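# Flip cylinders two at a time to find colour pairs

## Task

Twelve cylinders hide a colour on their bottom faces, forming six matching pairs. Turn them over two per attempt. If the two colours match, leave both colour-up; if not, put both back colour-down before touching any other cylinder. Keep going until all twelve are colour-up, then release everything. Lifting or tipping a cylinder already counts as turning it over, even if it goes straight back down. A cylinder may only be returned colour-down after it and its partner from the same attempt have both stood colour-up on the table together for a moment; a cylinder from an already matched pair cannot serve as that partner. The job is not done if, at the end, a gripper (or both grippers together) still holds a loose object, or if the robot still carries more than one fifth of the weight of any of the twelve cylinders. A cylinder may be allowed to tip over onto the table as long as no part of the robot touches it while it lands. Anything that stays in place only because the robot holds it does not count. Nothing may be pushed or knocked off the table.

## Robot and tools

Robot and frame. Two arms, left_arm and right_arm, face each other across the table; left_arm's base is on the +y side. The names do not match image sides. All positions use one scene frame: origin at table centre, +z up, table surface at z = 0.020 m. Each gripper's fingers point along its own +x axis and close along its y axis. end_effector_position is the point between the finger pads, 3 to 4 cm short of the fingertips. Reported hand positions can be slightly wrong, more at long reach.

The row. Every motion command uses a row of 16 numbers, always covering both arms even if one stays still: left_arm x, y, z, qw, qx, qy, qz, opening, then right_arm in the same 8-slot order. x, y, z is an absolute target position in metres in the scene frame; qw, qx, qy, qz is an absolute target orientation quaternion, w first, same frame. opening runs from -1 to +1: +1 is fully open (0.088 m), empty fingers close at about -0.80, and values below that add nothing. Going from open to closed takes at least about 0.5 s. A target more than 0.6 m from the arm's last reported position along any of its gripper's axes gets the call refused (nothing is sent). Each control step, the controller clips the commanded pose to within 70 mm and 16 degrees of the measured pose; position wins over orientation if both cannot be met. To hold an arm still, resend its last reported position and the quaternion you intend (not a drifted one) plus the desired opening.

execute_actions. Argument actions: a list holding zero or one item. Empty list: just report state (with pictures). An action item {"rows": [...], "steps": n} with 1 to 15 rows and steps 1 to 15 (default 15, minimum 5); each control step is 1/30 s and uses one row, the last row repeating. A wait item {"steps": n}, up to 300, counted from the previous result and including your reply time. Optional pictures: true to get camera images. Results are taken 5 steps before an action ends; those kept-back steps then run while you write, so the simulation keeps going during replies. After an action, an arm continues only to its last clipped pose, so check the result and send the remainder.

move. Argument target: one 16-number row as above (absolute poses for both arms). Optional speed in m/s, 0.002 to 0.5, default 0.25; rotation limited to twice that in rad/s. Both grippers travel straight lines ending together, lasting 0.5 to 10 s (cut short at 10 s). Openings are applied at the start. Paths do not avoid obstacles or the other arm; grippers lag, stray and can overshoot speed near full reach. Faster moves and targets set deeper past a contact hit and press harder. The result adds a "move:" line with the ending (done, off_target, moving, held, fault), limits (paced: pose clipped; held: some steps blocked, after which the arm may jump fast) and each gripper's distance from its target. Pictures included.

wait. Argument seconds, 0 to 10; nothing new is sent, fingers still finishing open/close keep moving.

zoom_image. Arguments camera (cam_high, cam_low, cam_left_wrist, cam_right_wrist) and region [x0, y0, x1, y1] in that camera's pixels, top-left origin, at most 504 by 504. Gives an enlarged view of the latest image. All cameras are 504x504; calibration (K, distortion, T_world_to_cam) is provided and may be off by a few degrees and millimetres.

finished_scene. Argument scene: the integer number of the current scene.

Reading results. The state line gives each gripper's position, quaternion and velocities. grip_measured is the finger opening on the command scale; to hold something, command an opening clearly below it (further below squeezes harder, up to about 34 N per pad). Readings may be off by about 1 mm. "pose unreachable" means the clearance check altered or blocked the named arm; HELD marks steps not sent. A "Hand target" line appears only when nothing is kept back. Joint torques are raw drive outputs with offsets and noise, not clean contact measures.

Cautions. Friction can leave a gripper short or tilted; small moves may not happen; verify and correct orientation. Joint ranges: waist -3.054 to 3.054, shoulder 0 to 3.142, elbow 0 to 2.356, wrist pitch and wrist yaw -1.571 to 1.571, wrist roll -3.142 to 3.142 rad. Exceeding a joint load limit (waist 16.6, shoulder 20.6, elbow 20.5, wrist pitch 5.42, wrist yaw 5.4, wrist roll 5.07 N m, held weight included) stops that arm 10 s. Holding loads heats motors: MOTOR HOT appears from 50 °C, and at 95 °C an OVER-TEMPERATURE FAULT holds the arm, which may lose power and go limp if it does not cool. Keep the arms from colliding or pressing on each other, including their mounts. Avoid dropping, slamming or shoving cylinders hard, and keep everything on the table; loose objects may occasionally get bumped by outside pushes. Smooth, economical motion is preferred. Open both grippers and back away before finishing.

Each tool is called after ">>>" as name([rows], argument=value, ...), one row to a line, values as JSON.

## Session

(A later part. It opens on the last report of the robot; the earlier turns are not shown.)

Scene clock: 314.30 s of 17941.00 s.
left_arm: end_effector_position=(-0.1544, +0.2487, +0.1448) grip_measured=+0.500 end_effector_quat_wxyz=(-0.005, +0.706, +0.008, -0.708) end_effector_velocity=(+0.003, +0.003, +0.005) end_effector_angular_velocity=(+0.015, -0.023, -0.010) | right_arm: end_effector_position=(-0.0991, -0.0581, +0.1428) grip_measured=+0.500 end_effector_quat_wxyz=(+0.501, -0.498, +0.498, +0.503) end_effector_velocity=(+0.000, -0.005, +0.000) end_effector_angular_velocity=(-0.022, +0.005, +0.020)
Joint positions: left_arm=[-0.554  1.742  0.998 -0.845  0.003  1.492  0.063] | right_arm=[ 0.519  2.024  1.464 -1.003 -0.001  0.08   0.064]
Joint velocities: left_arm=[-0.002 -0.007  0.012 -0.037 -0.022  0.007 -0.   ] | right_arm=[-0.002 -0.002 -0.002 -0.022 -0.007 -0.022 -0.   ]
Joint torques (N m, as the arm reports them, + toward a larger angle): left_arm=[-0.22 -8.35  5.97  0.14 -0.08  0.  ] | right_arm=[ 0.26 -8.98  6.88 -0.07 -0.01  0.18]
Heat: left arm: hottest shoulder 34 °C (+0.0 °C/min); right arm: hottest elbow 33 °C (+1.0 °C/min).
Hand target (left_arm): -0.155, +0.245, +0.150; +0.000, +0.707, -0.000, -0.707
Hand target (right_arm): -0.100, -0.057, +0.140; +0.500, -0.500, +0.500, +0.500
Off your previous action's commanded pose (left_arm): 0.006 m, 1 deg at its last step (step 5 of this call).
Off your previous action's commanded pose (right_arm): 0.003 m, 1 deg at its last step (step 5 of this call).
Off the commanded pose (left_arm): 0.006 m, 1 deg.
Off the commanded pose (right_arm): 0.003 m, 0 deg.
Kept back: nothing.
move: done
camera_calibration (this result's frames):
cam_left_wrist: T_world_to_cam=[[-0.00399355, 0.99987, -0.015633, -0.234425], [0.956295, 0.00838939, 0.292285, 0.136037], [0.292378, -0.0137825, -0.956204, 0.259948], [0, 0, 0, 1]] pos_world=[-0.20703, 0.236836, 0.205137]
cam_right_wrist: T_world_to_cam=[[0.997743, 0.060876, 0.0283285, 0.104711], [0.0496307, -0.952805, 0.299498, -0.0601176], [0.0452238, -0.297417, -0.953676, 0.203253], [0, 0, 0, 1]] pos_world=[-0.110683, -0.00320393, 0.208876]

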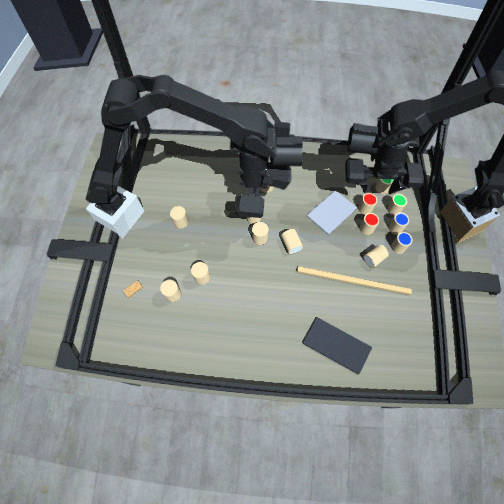

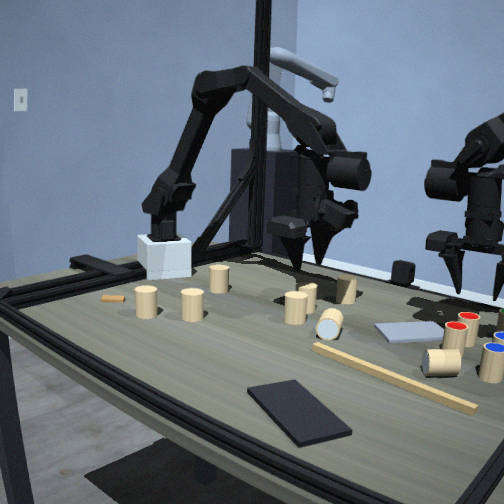

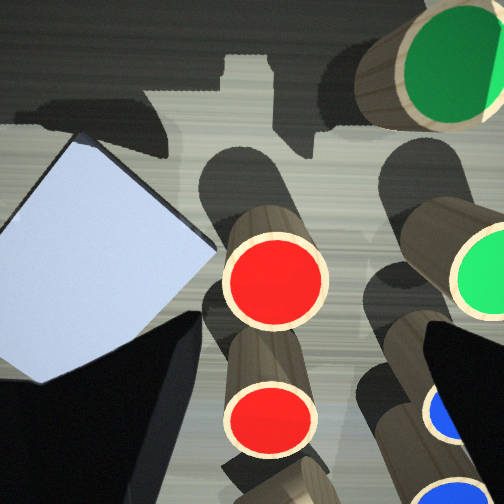

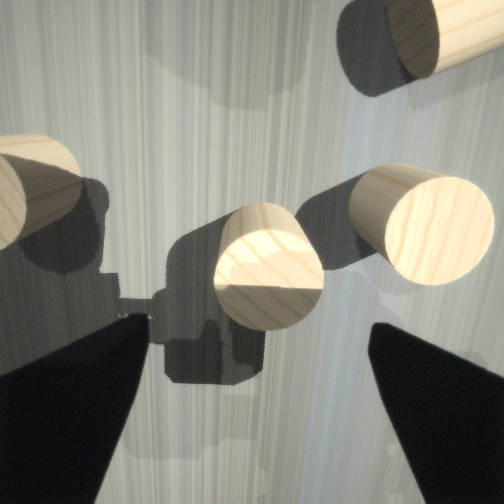

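>>> move(target=[-0.155,0.245,0.16,0,0.707,0,-0.707,0.5,-0.096,-0.059,0.07,0.5,-0.5,0.5,0.5,0.5], speed=0.08)

>>> execute_actions([
  {"rows":[[-0.155,0.245,0.16,0,0.707,0,-0.707,0.6,-0.096,-0.059,0.07,0.5,-0.5,0.5,0.5,-0.4]]},
])

>>> move(target=[-0.155,0.245,0.16,0,0.707,0,-0.707,0.6,-0.096,-0.09,0.18,0.5,-0.5,0.5,0.5,-0.4])

>>> move(target=[-0.062,0.11,0.264,0.5,0.5,-0.5,-0.5,0.6,-0.06,-0.04,0.26,0.707,0,0,0.707,-0.4], speed=0.4)

>>> move(target=[-0.062,0.016,0.265,0.5,0.5,-0.5,-0.5,0.6,-0.06,-0.04,0.26,0.707,0,0,0.707,-0.4], speed=0.15)

>>> execute_actions([
  {"rows":[[-0.062,0.016,0.265,0.5,0.5,-0.5,-0.5,-0.4,-0.06,-0.04,0.26,0.707,0,0,0.707,-0.4]]},
])

>>> execute_actions([
  {"rows":[[-0.062,0.016,0.265,0.5,0.5,-0.5,-0.5,-0.4,-0.06,-0.04,0.26,0.707,0,0,0.707,0.6]]},
])

>>> move(target=[-0.062,0.06,0.264,0.5,0.5,-0.5,-0.5,-0.4,-0.06,-0.11,0.26,0.707,0,0,0.707,0.6])

Scene clock: 316.80 s of 17941.00 s.
left_arm: end_effector_position=(-0.1544, +0.2486, +0.1549) grip_measured=+0.500 end_effector_quat_wxyz=(-0.005, +0.706, +0.008, -0.708) end_effector_velocity=(-0.000, +0.003, -0.001) end_effector_angular_velocity=(+0.013, +0.007, -0.005) | right_arm: end_effector_position=(-0.0975, -0.0559, +0.0775) grip_measured=+0.500 end_effector_quat_wxyz=(+0.505, -0.494, +0.496, +0.505) end_effector_velocity=(-0.000, +0.002, +0.002) end_effector_angular_velocity=(+0.012, +0.008, +0.005)
Joint positions: left_arm=[-0.554  1.724  1.022 -0.887  0.003  1.492  0.064] | right_arm=[ 0.514  2.127  1.338 -0.763 -0.001  0.08   0.064]
Joint velocities: left_arm=[ 0.002  0.002 -0.002 -0.007  0.007  0.007  0.   ] | right_arm=[-0.002 -0.007 -0.002  0.007 -0.007 -0.007  0.   ]
Joint torques (N m, as the arm reports them, + toward a larger angle): left_arm=[-0.14 -8.54  5.77  0.19 -0.05  0.03] | right_arm=[-0.32 -9.18  3.99  0.28 -0.02 -0.2 ]
Heat: left arm: hottest shoulder 35 °C (+1.0 °C/min); right arm: hottest elbow 33 °C (+0.0 °C/min).
Hand target (left_arm): -0.155, +0.245, +0.160; -0.000, +0.707, -0.000, -0.707
Hand target (right_arm): -0.096, -0.060, +0.070; +0.500, -0.500, +0.500, +0.500
Off the commanded pose (left_arm): 0.006 m, 1 deg.
Off the commanded pose (right_arm): 0.008 m, 1 deg.
Kept back: nothing.
move: done
camera_calibration (this result's frames):
cam_left_wrist: T_world_to_cam=[[-0.00361142, 0.999883, -0.0148731, -0.234257], [0.956283, 0.00780244, 0.292339, 0.133214], [0.29242, -0.0131672, -0.956199, 0.2695], [0, 0, 0, 1]] pos_world=[-0.207043, 0.236739, 0.215268]
cam_right_wrist: T_world_to_cam=[[0.998037, 0.0559862, 0.0280804, 0.104647], [0.0455303, -0.956377, 0.288565, -0.0382725], [0.0430111, -0.28672, -0.957048, 0.142226], [0, 0, 0, 1]] pos_world=[-0.108816, -0.0016825, 0.144223]

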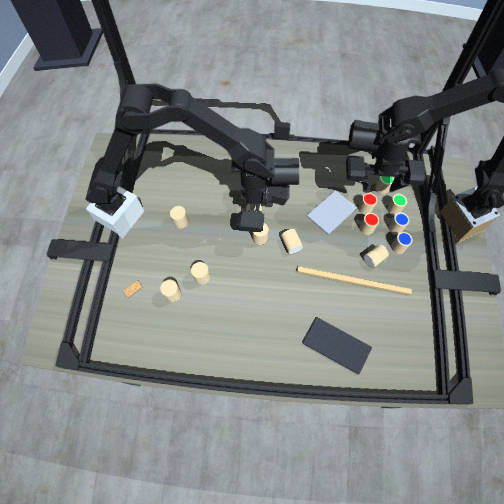

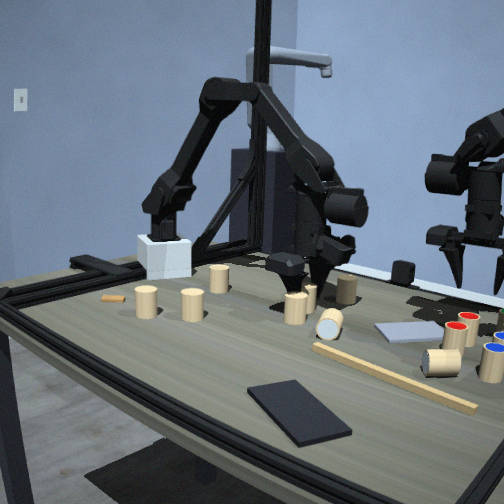

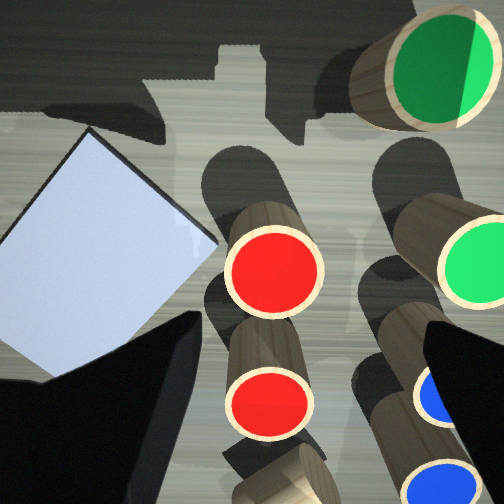

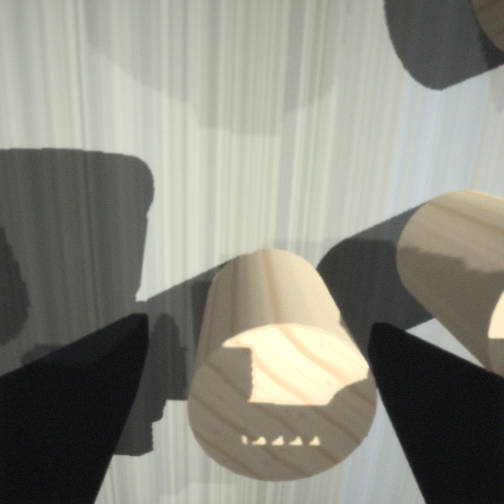

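Scene clock: 317.13 s of 17941.00 s.
left_arm: end_effector_position=(-0.1544, +0.2486, +0.1549) grip_measured=+0.594 end_effector_quat_wxyz=(-0.005, +0.706, +0.008, -0.708) end_effector_velocity=(+0.003, +0.002, +0.000) end_effector_angular_velocity=(+0.006, -0.023, +0.004) | right_arm: end_effector_position=(-0.0971, -0.0560, +0.0765) grip_measured=+0.023 end_effector_quat_wxyz=(+0.505, -0.495, +0.497, +0.504) end_effector_velocity=(+0.002, +0.001, +0.000) end_effector_angular_velocity=(+0.008, -0.007, +0.005)
Joint positions: left_arm=[-0.554  1.724  1.022 -0.887  0.003  1.492  0.068] | right_arm=[ 0.513  2.13   1.338 -0.762 -0.     0.08   0.04 ]
Joint velocities: left_arm=[-0.002 -0.002 -0.002 -0.007 -0.022 -0.007  0.002] | right_arm=[-0.002 -0.002 -0.002  0.007  0.007 -0.007 -0.   ]
Joint torques (N m, as the arm reports them, + toward a larger angle): left_arm=[-0.24 -8.58  5.88  0.13 -0.04  0.06] | right_arm=[-0.27 -9.05  4.43  0.28 -0.04 -0.19]
Heat: left arm: hottest shoulder 35 °C (+1.0 °C/min); right arm: hottest elbow 33 °C (+0.0 °C/min).
Steps of this call (steps 1 to 10: the first 10 steps of this action). Readings (end_effector_position):
1: left_arm (-0.1544, +0.2486, +0.1549) | right_arm (-0.0975, -0.0559, +0.0774)
2: left_arm (-0.1544, +0.2486, +0.1549) | right_arm (-0.0975, -0.0560, +0.0772)
4: left_arm (-0.1544, +0.2486, +0.1549) | right_arm (-0.0971, -0.0561, +0.0768)
8: left_arm (-0.1544, +0.2486, +0.1549) | right_arm (-0.0971, -0.0560, +0.0765)
10: the state above

Scene clock: 318.37 s of 17941.00 s.
left_arm: end_effector_position=(-0.1544, +0.2486, +0.1549) grip_measured=+0.600 end_effector_quat_wxyz=(-0.005, +0.706, +0.008, -0.708) end_effector_velocity=(-0.002, -0.001, +0.000) end_effector_angular_velocity=(-0.007, +0.008, +0.005) | right_arm: end_effector_position=(-0.0949, -0.0909, +0.1734) grip_measured=+0.023 end_effector_quat_wxyz=(+0.496, -0.504, +0.504, +0.495) end_effector_velocity=(+0.002, -0.004, +0.001) end_effector_angular_velocity=(-0.016, -0.009, +0.005)
Joint positions: left_arm=[-0.554  1.724  1.022 -0.887  0.003  1.492  0.068] | right_arm=[ 0.515  1.891  1.402 -1.1   -0.     0.08   0.04 ]
Joint velocities: left_arm=[-0.002 -0.002 -0.002  0.007  0.007 -0.007 -0.   ] | right_arm=[-0.002 -0.002  0.002 -0.022  0.007 -0.007 -0.001]
Joint torques (N m, as the arm reports them, + toward a larger angle): left_arm=[-0.08 -8.63  5.89  0.16 -0.05  0.06] | right_arm=[  0.28 -11.33   7.08  -0.15  -0.05   0.04]
Heat: left arm: hottest shoulder 35 °C (+1.0 °C/min); right arm: hottest shoulder 33 °C (+0.0 °C/min).
Hand target (left_arm): -0.155, +0.245, +0.160; -0.000, +0.707, +0.000, -0.707
Hand target (right_arm): -0.096, -0.089, +0.180; +0.500, -0.500, +0.500, +0.500
Off your previous action's commanded pose (left_arm): 0.006 m, 1 deg at its last step (step 5 of this call).
Off your previous action's commanded pose (right_arm): 0.007 m, 1 deg at its last step (step 5 of this call).
Off the commanded pose (left_arm): 0.006 m, 1 deg.
Off the commanded pose (right_arm): 0.007 m, 1 deg.
Kept back: nothing.
move: done
camera_calibration (this result's frames):
cam_left_wrist: T_world_to_cam=[[-0.00361142, 0.999883, -0.0148731, -0.234257], [0.956283, 0.00780244, 0.292339, 0.133214], [0.29242, -0.0131672, -0.956199, 0.2695], [0, 0, 0, 1]] pos_world=[-0.207043, 0.236739, 0.215268]
cam_right_wrist: T_world_to_cam=[[0.997877, 0.0578043, 0.0300047, 0.101092], [0.0450292, -0.945198, 0.323378, -0.104664], [0.0470531, -0.321341, -0.945794, 0.219177], [0, 0, 0, 1]] pos_world=[-0.106477, -0.0343418, 0.238109]

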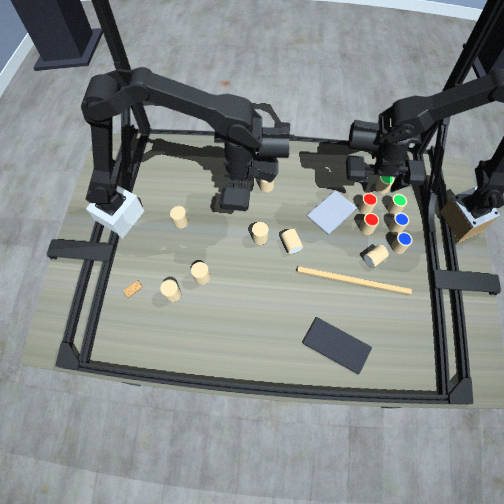

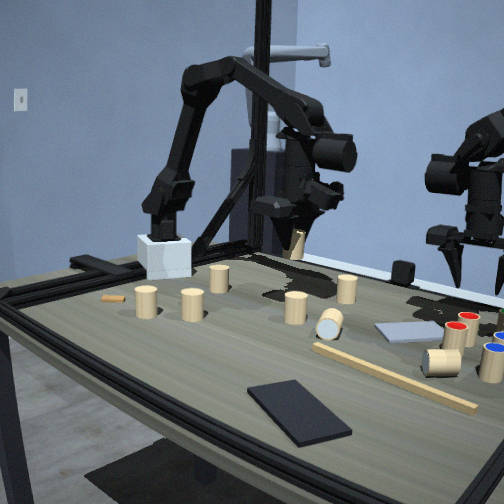

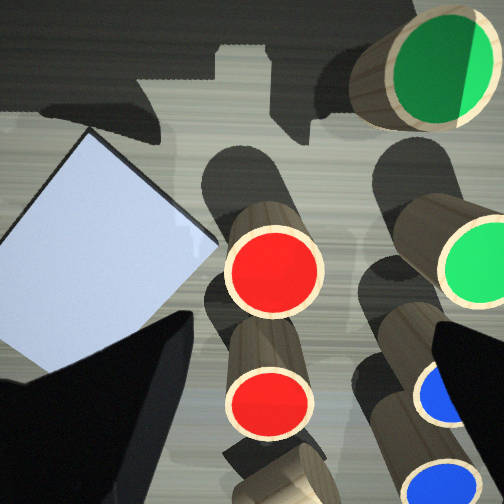

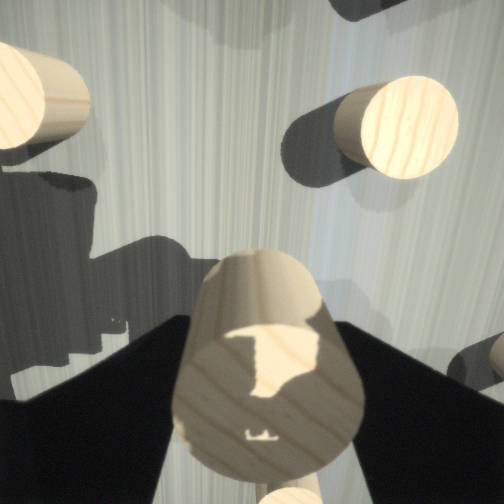

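Scene clock: 321.00 s of 17941.00 s.
left_arm: end_effector_position=(-0.0626, +0.1125, +0.2693) grip_measured=+0.600 end_effector_quat_wxyz=(+0.496, +0.500, -0.507, -0.497) end_effector_velocity=(+0.000, -0.001, +0.003) end_effector_angular_velocity=(-0.016, +0.003, +0.005) | right_arm: end_effector_position=(-0.0611, -0.0384, +0.2642) grip_measured=+0.023 end_effector_quat_wxyz=(+0.711, +0.003, -0.003, +0.704) end_effector_velocity=(-0.005, -0.001, -0.001) end_effector_angular_velocity=(+0.007, -0.008, +0.034)
Joint positions: left_arm=[-0.218  1.785  0.528  1.263  0.27   1.583  0.068] | right_arm=[ 0.415  1.607  0.421  1.195 -0.012 -0.     0.04 ]
Joint velocities: left_arm=[-0.002  0.007  0.002  0.022 -0.007 -0.007 -0.   ] | right_arm=[-0.002  0.007 -0.007  0.022 -0.037 -0.007  0.   ]
Joint torques (N m, as the arm reports them, + toward a larger angle): left_arm=[ 0.23 -5.62  4.7   1.79  0.18 -0.16] | right_arm=[-0.3  -5.61  4.11  1.66 -0.13 -0.16]
Heat: left arm: hottest shoulder 35 °C (+0.0 °C/min); right arm: hottest shoulder 33 °C (+0.0 °C/min).
Hand target (left_arm): -0.062, +0.112, +0.266; +0.496, +0.500, -0.504, -0.500
Hand target (right_arm): -0.060, -0.040, +0.259; +0.711, -0.002, -0.001, +0.704
Off the commanded pose (left_arm): 0.006 m, 1 deg.
Off the commanded pose (right_arm): 0.005 m, 1 deg.
Kept back: nothing.
move: done
camera_calibration (this result's frames):
cam_left_wrist: T_world_to_cam=[[0.0138197, -0.0394657, -0.999125, 0.28694], [0.95831, 0.285724, 0.00196898, 0.0601299], [0.285397, -0.957499, 0.041769, 0.187221], [0, 0, 0, 1]] pos_world=[-0.115021, 0.173408, 0.27875]
cam_right_wrist: T_world_to_cam=[[0.997466, -0.0403869, 0.0585762, 0.0502066], [0.0438897, -0.298713, -0.953333, 0.276189], [0.0559996, 0.953488, -0.296183, 0.198205], [0, 0, 0, 1]] pos_world=[-0.0733006, -0.104457, 0.319064]

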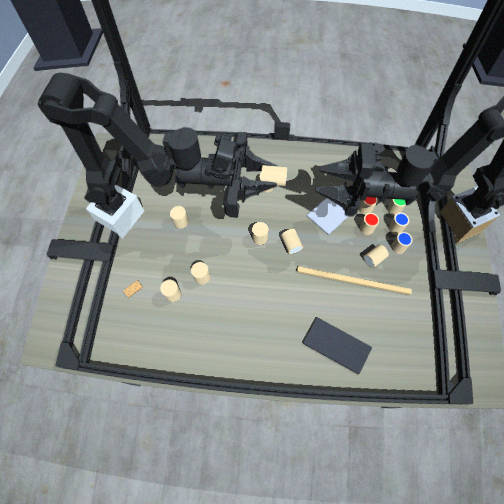

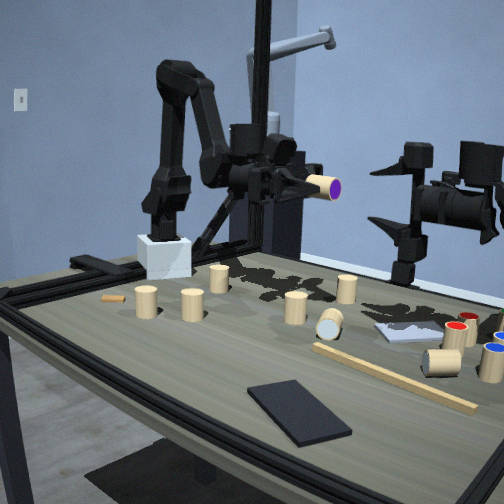

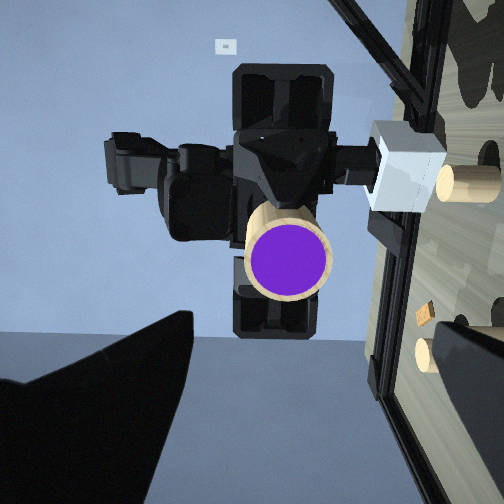

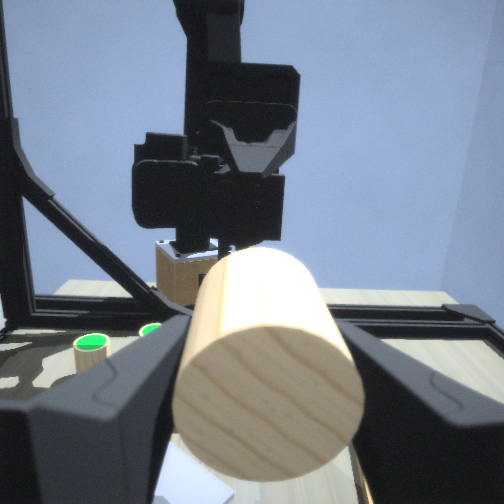

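Scene clock: 322.20 s of 17941.00 s.
left_arm: end_effector_position=(-0.0616, +0.0194, +0.2690) grip_measured=+0.600 end_effector_quat_wxyz=(+0.501, +0.499, -0.503, -0.497) end_effector_velocity=(-0.002, -0.002, -0.002) end_effector_angular_velocity=(+0.007, +0.023, -0.000) | right_arm: end_effector_position=(-0.0606, -0.0388, +0.2638) grip_measured=+0.022 end_effector_quat_wxyz=(+0.707, +0.003, -0.003, +0.707) end_effector_velocity=(-0.000, -0.001, -0.002) end_effector_angular_velocity=(-0.007, -0.007, +0.005)
Joint positions: left_arm=[-0.284  2.032  0.917  1.123  0.195  1.574  0.068] | right_arm=[ 0.407  1.607  0.419  1.196 -0.03  -0.     0.04 ]
Joint velocities: left_arm=[-0.007  0.007  0.007 -0.007 -0.007 -0.022  0.   ] | right_arm=[-0.002 -0.002 -0.002 -0.007 -0.007 -0.007 -0.   ]
Joint torques (N m, as the arm reports them, + toward a larger angle): left_arm=[-0.39 -8.16  5.94  1.51 -0.15 -0.15] | right_arm=[-0.31 -6.    4.11  1.65 -0.13  0.01]
Heat: left arm: hottest shoulder 35 °C (+0.0 °C/min); right arm: hottest shoulder 33 °C (+0.0 °C/min).
Hand target (left_arm): -0.062, +0.016, +0.265; +0.500, +0.500, -0.500, -0.500
Hand target (right_arm): -0.060, -0.040, +0.260; +0.707, -0.000, +0.000, +0.707
Off the commanded pose (left_arm): 0.005 m, 1 deg.
Off the commanded pose (right_arm): 0.004 m, 0 deg.
Kept back: nothing.
move: done
camera_calibration (this result's frames):
cam_left_wrist: T_world_to_cam=[[0.00483419, -0.0409541, -0.999149, 0.282472], [0.955872, 0.29369, -0.00741325, 0.0879984], [0.293744, -0.955023, 0.0405666, 0.0986688], [0, 0, 0, 1]] pos_world=[-0.114464, 0.0799551, 0.278882]
cam_right_wrist: T_world_to_cam=[[0.997809, -0.0304476, 0.0587406, 0.050124], [0.0469849, -0.298993, -0.953098, 0.275754], [0.0465826, 0.953769, -0.296907, 0.197992], [0, 0, 0, 1]] pos_world=[-0.0721934, -0.104864, 0.318662]

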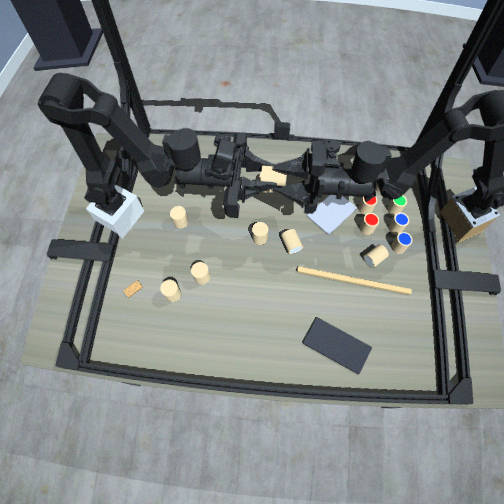

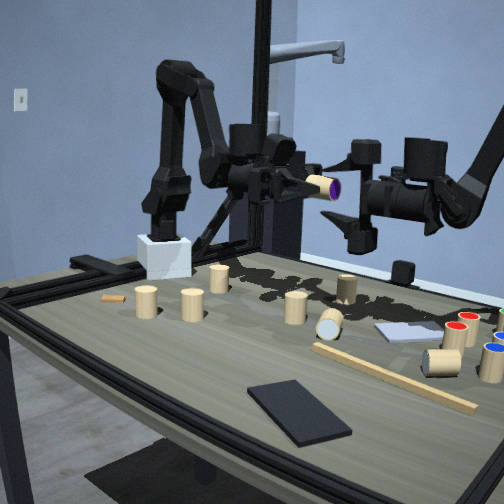

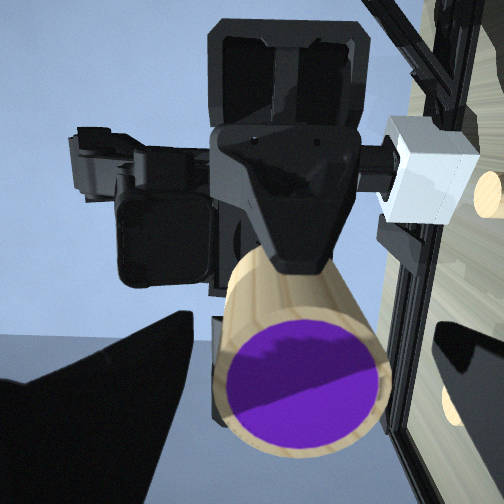

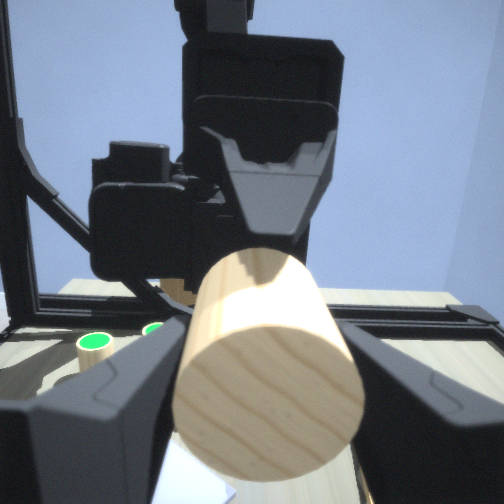

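Scene clock: 322.53 s of 17941.00 s.
left_arm: end_effector_position=(-0.0616, +0.0181, +0.2714) grip_measured=+0.020 end_effector_quat_wxyz=(+0.502, +0.498, -0.505, -0.495) end_effector_velocity=(+0.000, +0.001, -0.001) end_effector_angular_velocity=(+0.007, +0.009, -0.005) | right_arm: end_effector_position=(-0.0605, -0.0395, +0.2618) grip_measured=+0.022 end_effector_quat_wxyz=(+0.707, +0.001, -0.001, +0.707) end_effector_velocity=(-0.002, -0.000, -0.003) end_effector_angular_velocity=(-0.012, -0.007, +0.020)
Joint positions: left_arm=[-0.284  2.033  0.924  1.122  0.195  1.573  0.04 ] | right_arm=[ 0.406  1.609  0.415  1.197 -0.03   0.     0.04 ]
Joint velocities: left_arm=[ 0.002 -0.002 -0.002 -0.007  0.007 -0.007 -0.   ] | right_arm=[-0.002  0.002 -0.002 -0.007 -0.022 -0.007 -0.   ]
Joint torques (N m, as the arm reports them, + toward a larger angle): left_arm=[-0.06 -7.98  5.74  1.45 -0.08 -0.11] | right_arm=[-0.26 -6.19  4.7   1.61 -0.12 -0.01]
Heat: left arm: hottest shoulder 35 °C (+0.0 °C/min); right arm: hottest shoulder 33 °C (+0.0 °C/min).
Steps of this call (steps 1 to 10: the first 10 steps of this action). Readings (end_effector_position):
1: left_arm (-0.0616, +0.0193, +0.2691) | right_arm (-0.0606, -0.0388, +0.2638)
2: left_arm (-0.0616, +0.0192, +0.2691) | right_arm (-0.0606, -0.0388, +0.2638)
4: left_arm (-0.0615, +0.0189, +0.2701) | right_arm (-0.0606, -0.0389, +0.2631)
8: left_arm (-0.0616, +0.0181, +0.2714) | right_arm (-0.0605, -0.0395, +0.2618)
10: the state above

Scene clock: 323.03 s of 17941.00 s.
left_arm: end_effector_position=(-0.0615, +0.0179, +0.2684) grip_measured=+0.020 end_effector_quat_wxyz=(+0.500, +0.499, -0.502, -0.498) end_effector_velocity=(-0.000, +0.001, -0.006) end_effector_angular_velocity=(+0.026, +0.013, +0.005) | right_arm: end_effector_position=(-0.0605, -0.0396, +0.2622) grip_measured=+0.546 end_effector_quat_wxyz=(+0.707, +0.002, -0.002, +0.707) end_effector_velocity=(-0.000, -0.000, -0.007) end_effector_angular_velocity=(-0.027, -0.007, +0.005)
Joint positions: left_arm=[-0.284  2.037  0.924  1.118  0.195  1.573  0.04 ] | right_arm=[ 0.406  1.609  0.415  1.199 -0.03   0.     0.066]
Joint velocities: left_arm=[-0.002 -0.002 -0.007 -0.022 -0.007 -0.007 -0.   ] | right_arm=[-0.002  0.002 -0.002 -0.022 -0.007 -0.007  0.017]
Joint torques (N m, as the arm reports them, + toward a larger angle): left_arm=[-0.16 -8.52  5.5   1.71 -0.06 -0.17] | right_arm=[-0.25 -6.19  4.65  1.45 -0.12 -0.01]
Heat: left arm: hottest shoulder 35 °C (+1.0 °C/min); right arm: hottest shoulder 33 °C (+0.0 °C/min).
Off your previous action's commanded pose (left_arm): 0.007 m, 1 deg at its last step (step 5 of this call).
Off your previous action's commanded pose (right_arm): 0.002 m, 0 deg at its last step (step 5 of this call).
Steps of this call (steps 1 to 5: the last 5 steps of your previous action; steps 6 to 15: the first 10 steps of this action). Readings (end_effector_position):
6: left_arm (-0.0616, +0.0181, +0.2714) | right_arm (-0.0605, -0.0396, +0.2617)
7: left_arm (-0.0616, +0.0181, +0.2714) | right_arm (-0.0605, -0.0396, +0.2617)
9: left_arm (-0.0616, +0.0181, +0.2709) | right_arm (-0.0605, -0.0395, +0.2619)
13: left_arm (-0.0615, +0.0179, +0.2684) | right_arm (-0.0605, -0.0396, +0.2622)
15: the state above

Scene clock: 324.40 s of 17941.00 s.
left_arm: end_effector_position=(-0.0622, +0.0571, +0.2606) grip_measured=+0.019 end_effector_quat_wxyz=(+0.498, +0.502, -0.498, -0.501) end_effector_velocity=(+0.002, +0.002, -0.004) end_effector_angular_velocity=(+0.022, +0.012, +0.020) | right_arm: end_effector_position=(-0.0603, -0.1073, +0.2626) grip_measured=+0.600 end_effector_quat_wxyz=(+0.707, +0.002, -0.002, +0.707) end_effector_velocity=(+0.002, -0.003, +0.002) end_effector_angular_velocity=(+0.007, -0.008, -0.010)
Joint positions: left_arm=[-0.264  1.953  0.749  1.197  0.215  1.573  0.04 ] | right_arm=[ 0.394  1.302  0.17   1.14  -0.043  0.     0.068]
Joint velocities: left_arm=[-0.002 -0.007 -0.007 -0.022 -0.022 -0.007 -0.   ] | right_arm=[-0.002 -0.022 -0.007 -0.007  0.007 -0.007 -0.   ]
Joint torques (N m, as the arm reports them, + toward a larger angle): left_arm=[  0.21 -10.88   3.86   1.87   0.15  -0.13] | right_arm=[-0.32 -5.09  4.13  1.17 -0.13 -0.01]
Heat: left arm: hottest shoulder 35 °C (+1.0 °C/min); right arm: hottest shoulder 33 °C (+0.0 °C/min).
Hand target (left_arm): -0.062, +0.060, +0.264; +0.500, +0.500, -0.500, -0.500
Hand target (right_arm): -0.060, -0.110, +0.260; +0.707, +0.000, +0.000, +0.707
Off your previous action's commanded pose (left_arm): 0.004 m, 0 deg at its last step (step 5 of this call).
Off your previous action's commanded pose (right_arm): 0.002 m, 0 deg at its last step (step 5 of this call).
Off the commanded pose (left_arm): 0.004 m, 0 deg.
Off the commanded pose (right_arm): 0.004 m, 0 deg.
Kept back: nothing.
move: done
camera_calibration (this result's frames):
cam_left_wrist: T_world_to_cam=[[0.00136022, -0.0260231, -0.99966, 0.274637], [0.955736, 0.294157, -0.00635701, 0.0771309], [0.294222, -0.955403, 0.0252713, 0.139175], [0, 0, 0, 1]] pos_world=[-0.115039, 0.117427, 0.271517]
cam_right_wrist: T_world_to_cam=[[0.997851, -0.0303529, 0.0580693, 0.0480473], [0.0463011, -0.300449, -0.952673, 0.253818], [0.0463633, 0.953315, -0.298398, 0.263359], [0, 0, 0, 1]] pos_world=[-0.0719063, -0.173346, 0.317601]

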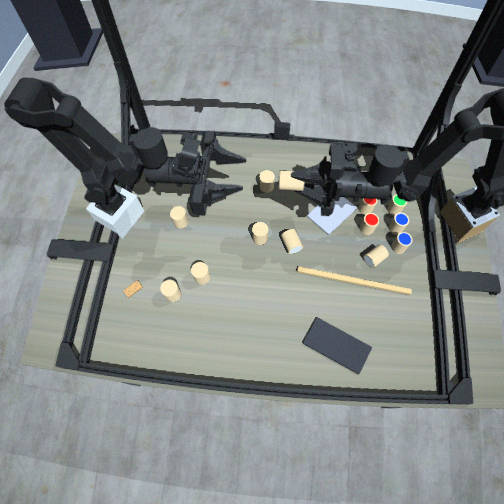

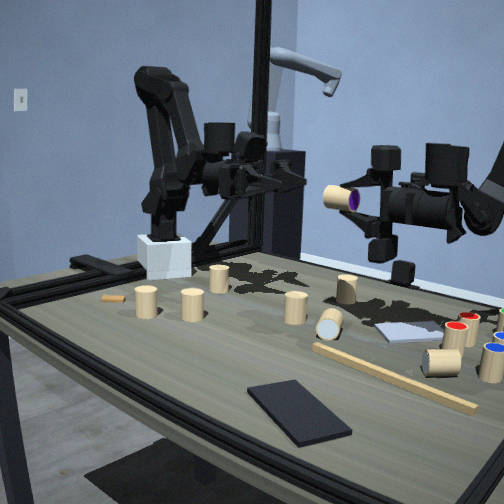

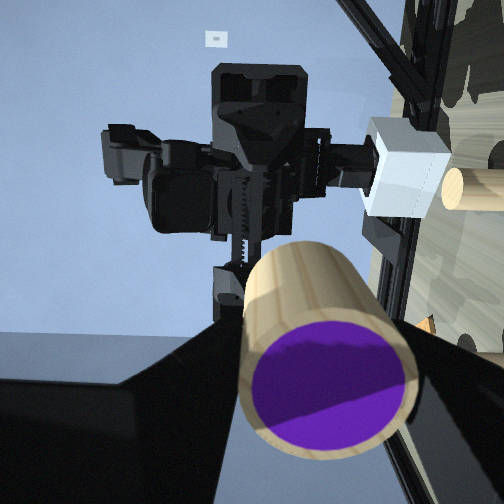

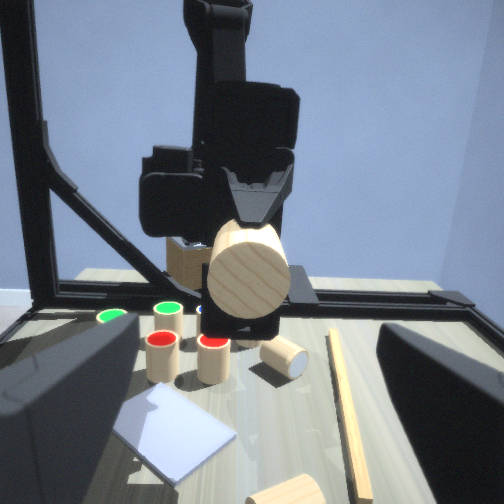

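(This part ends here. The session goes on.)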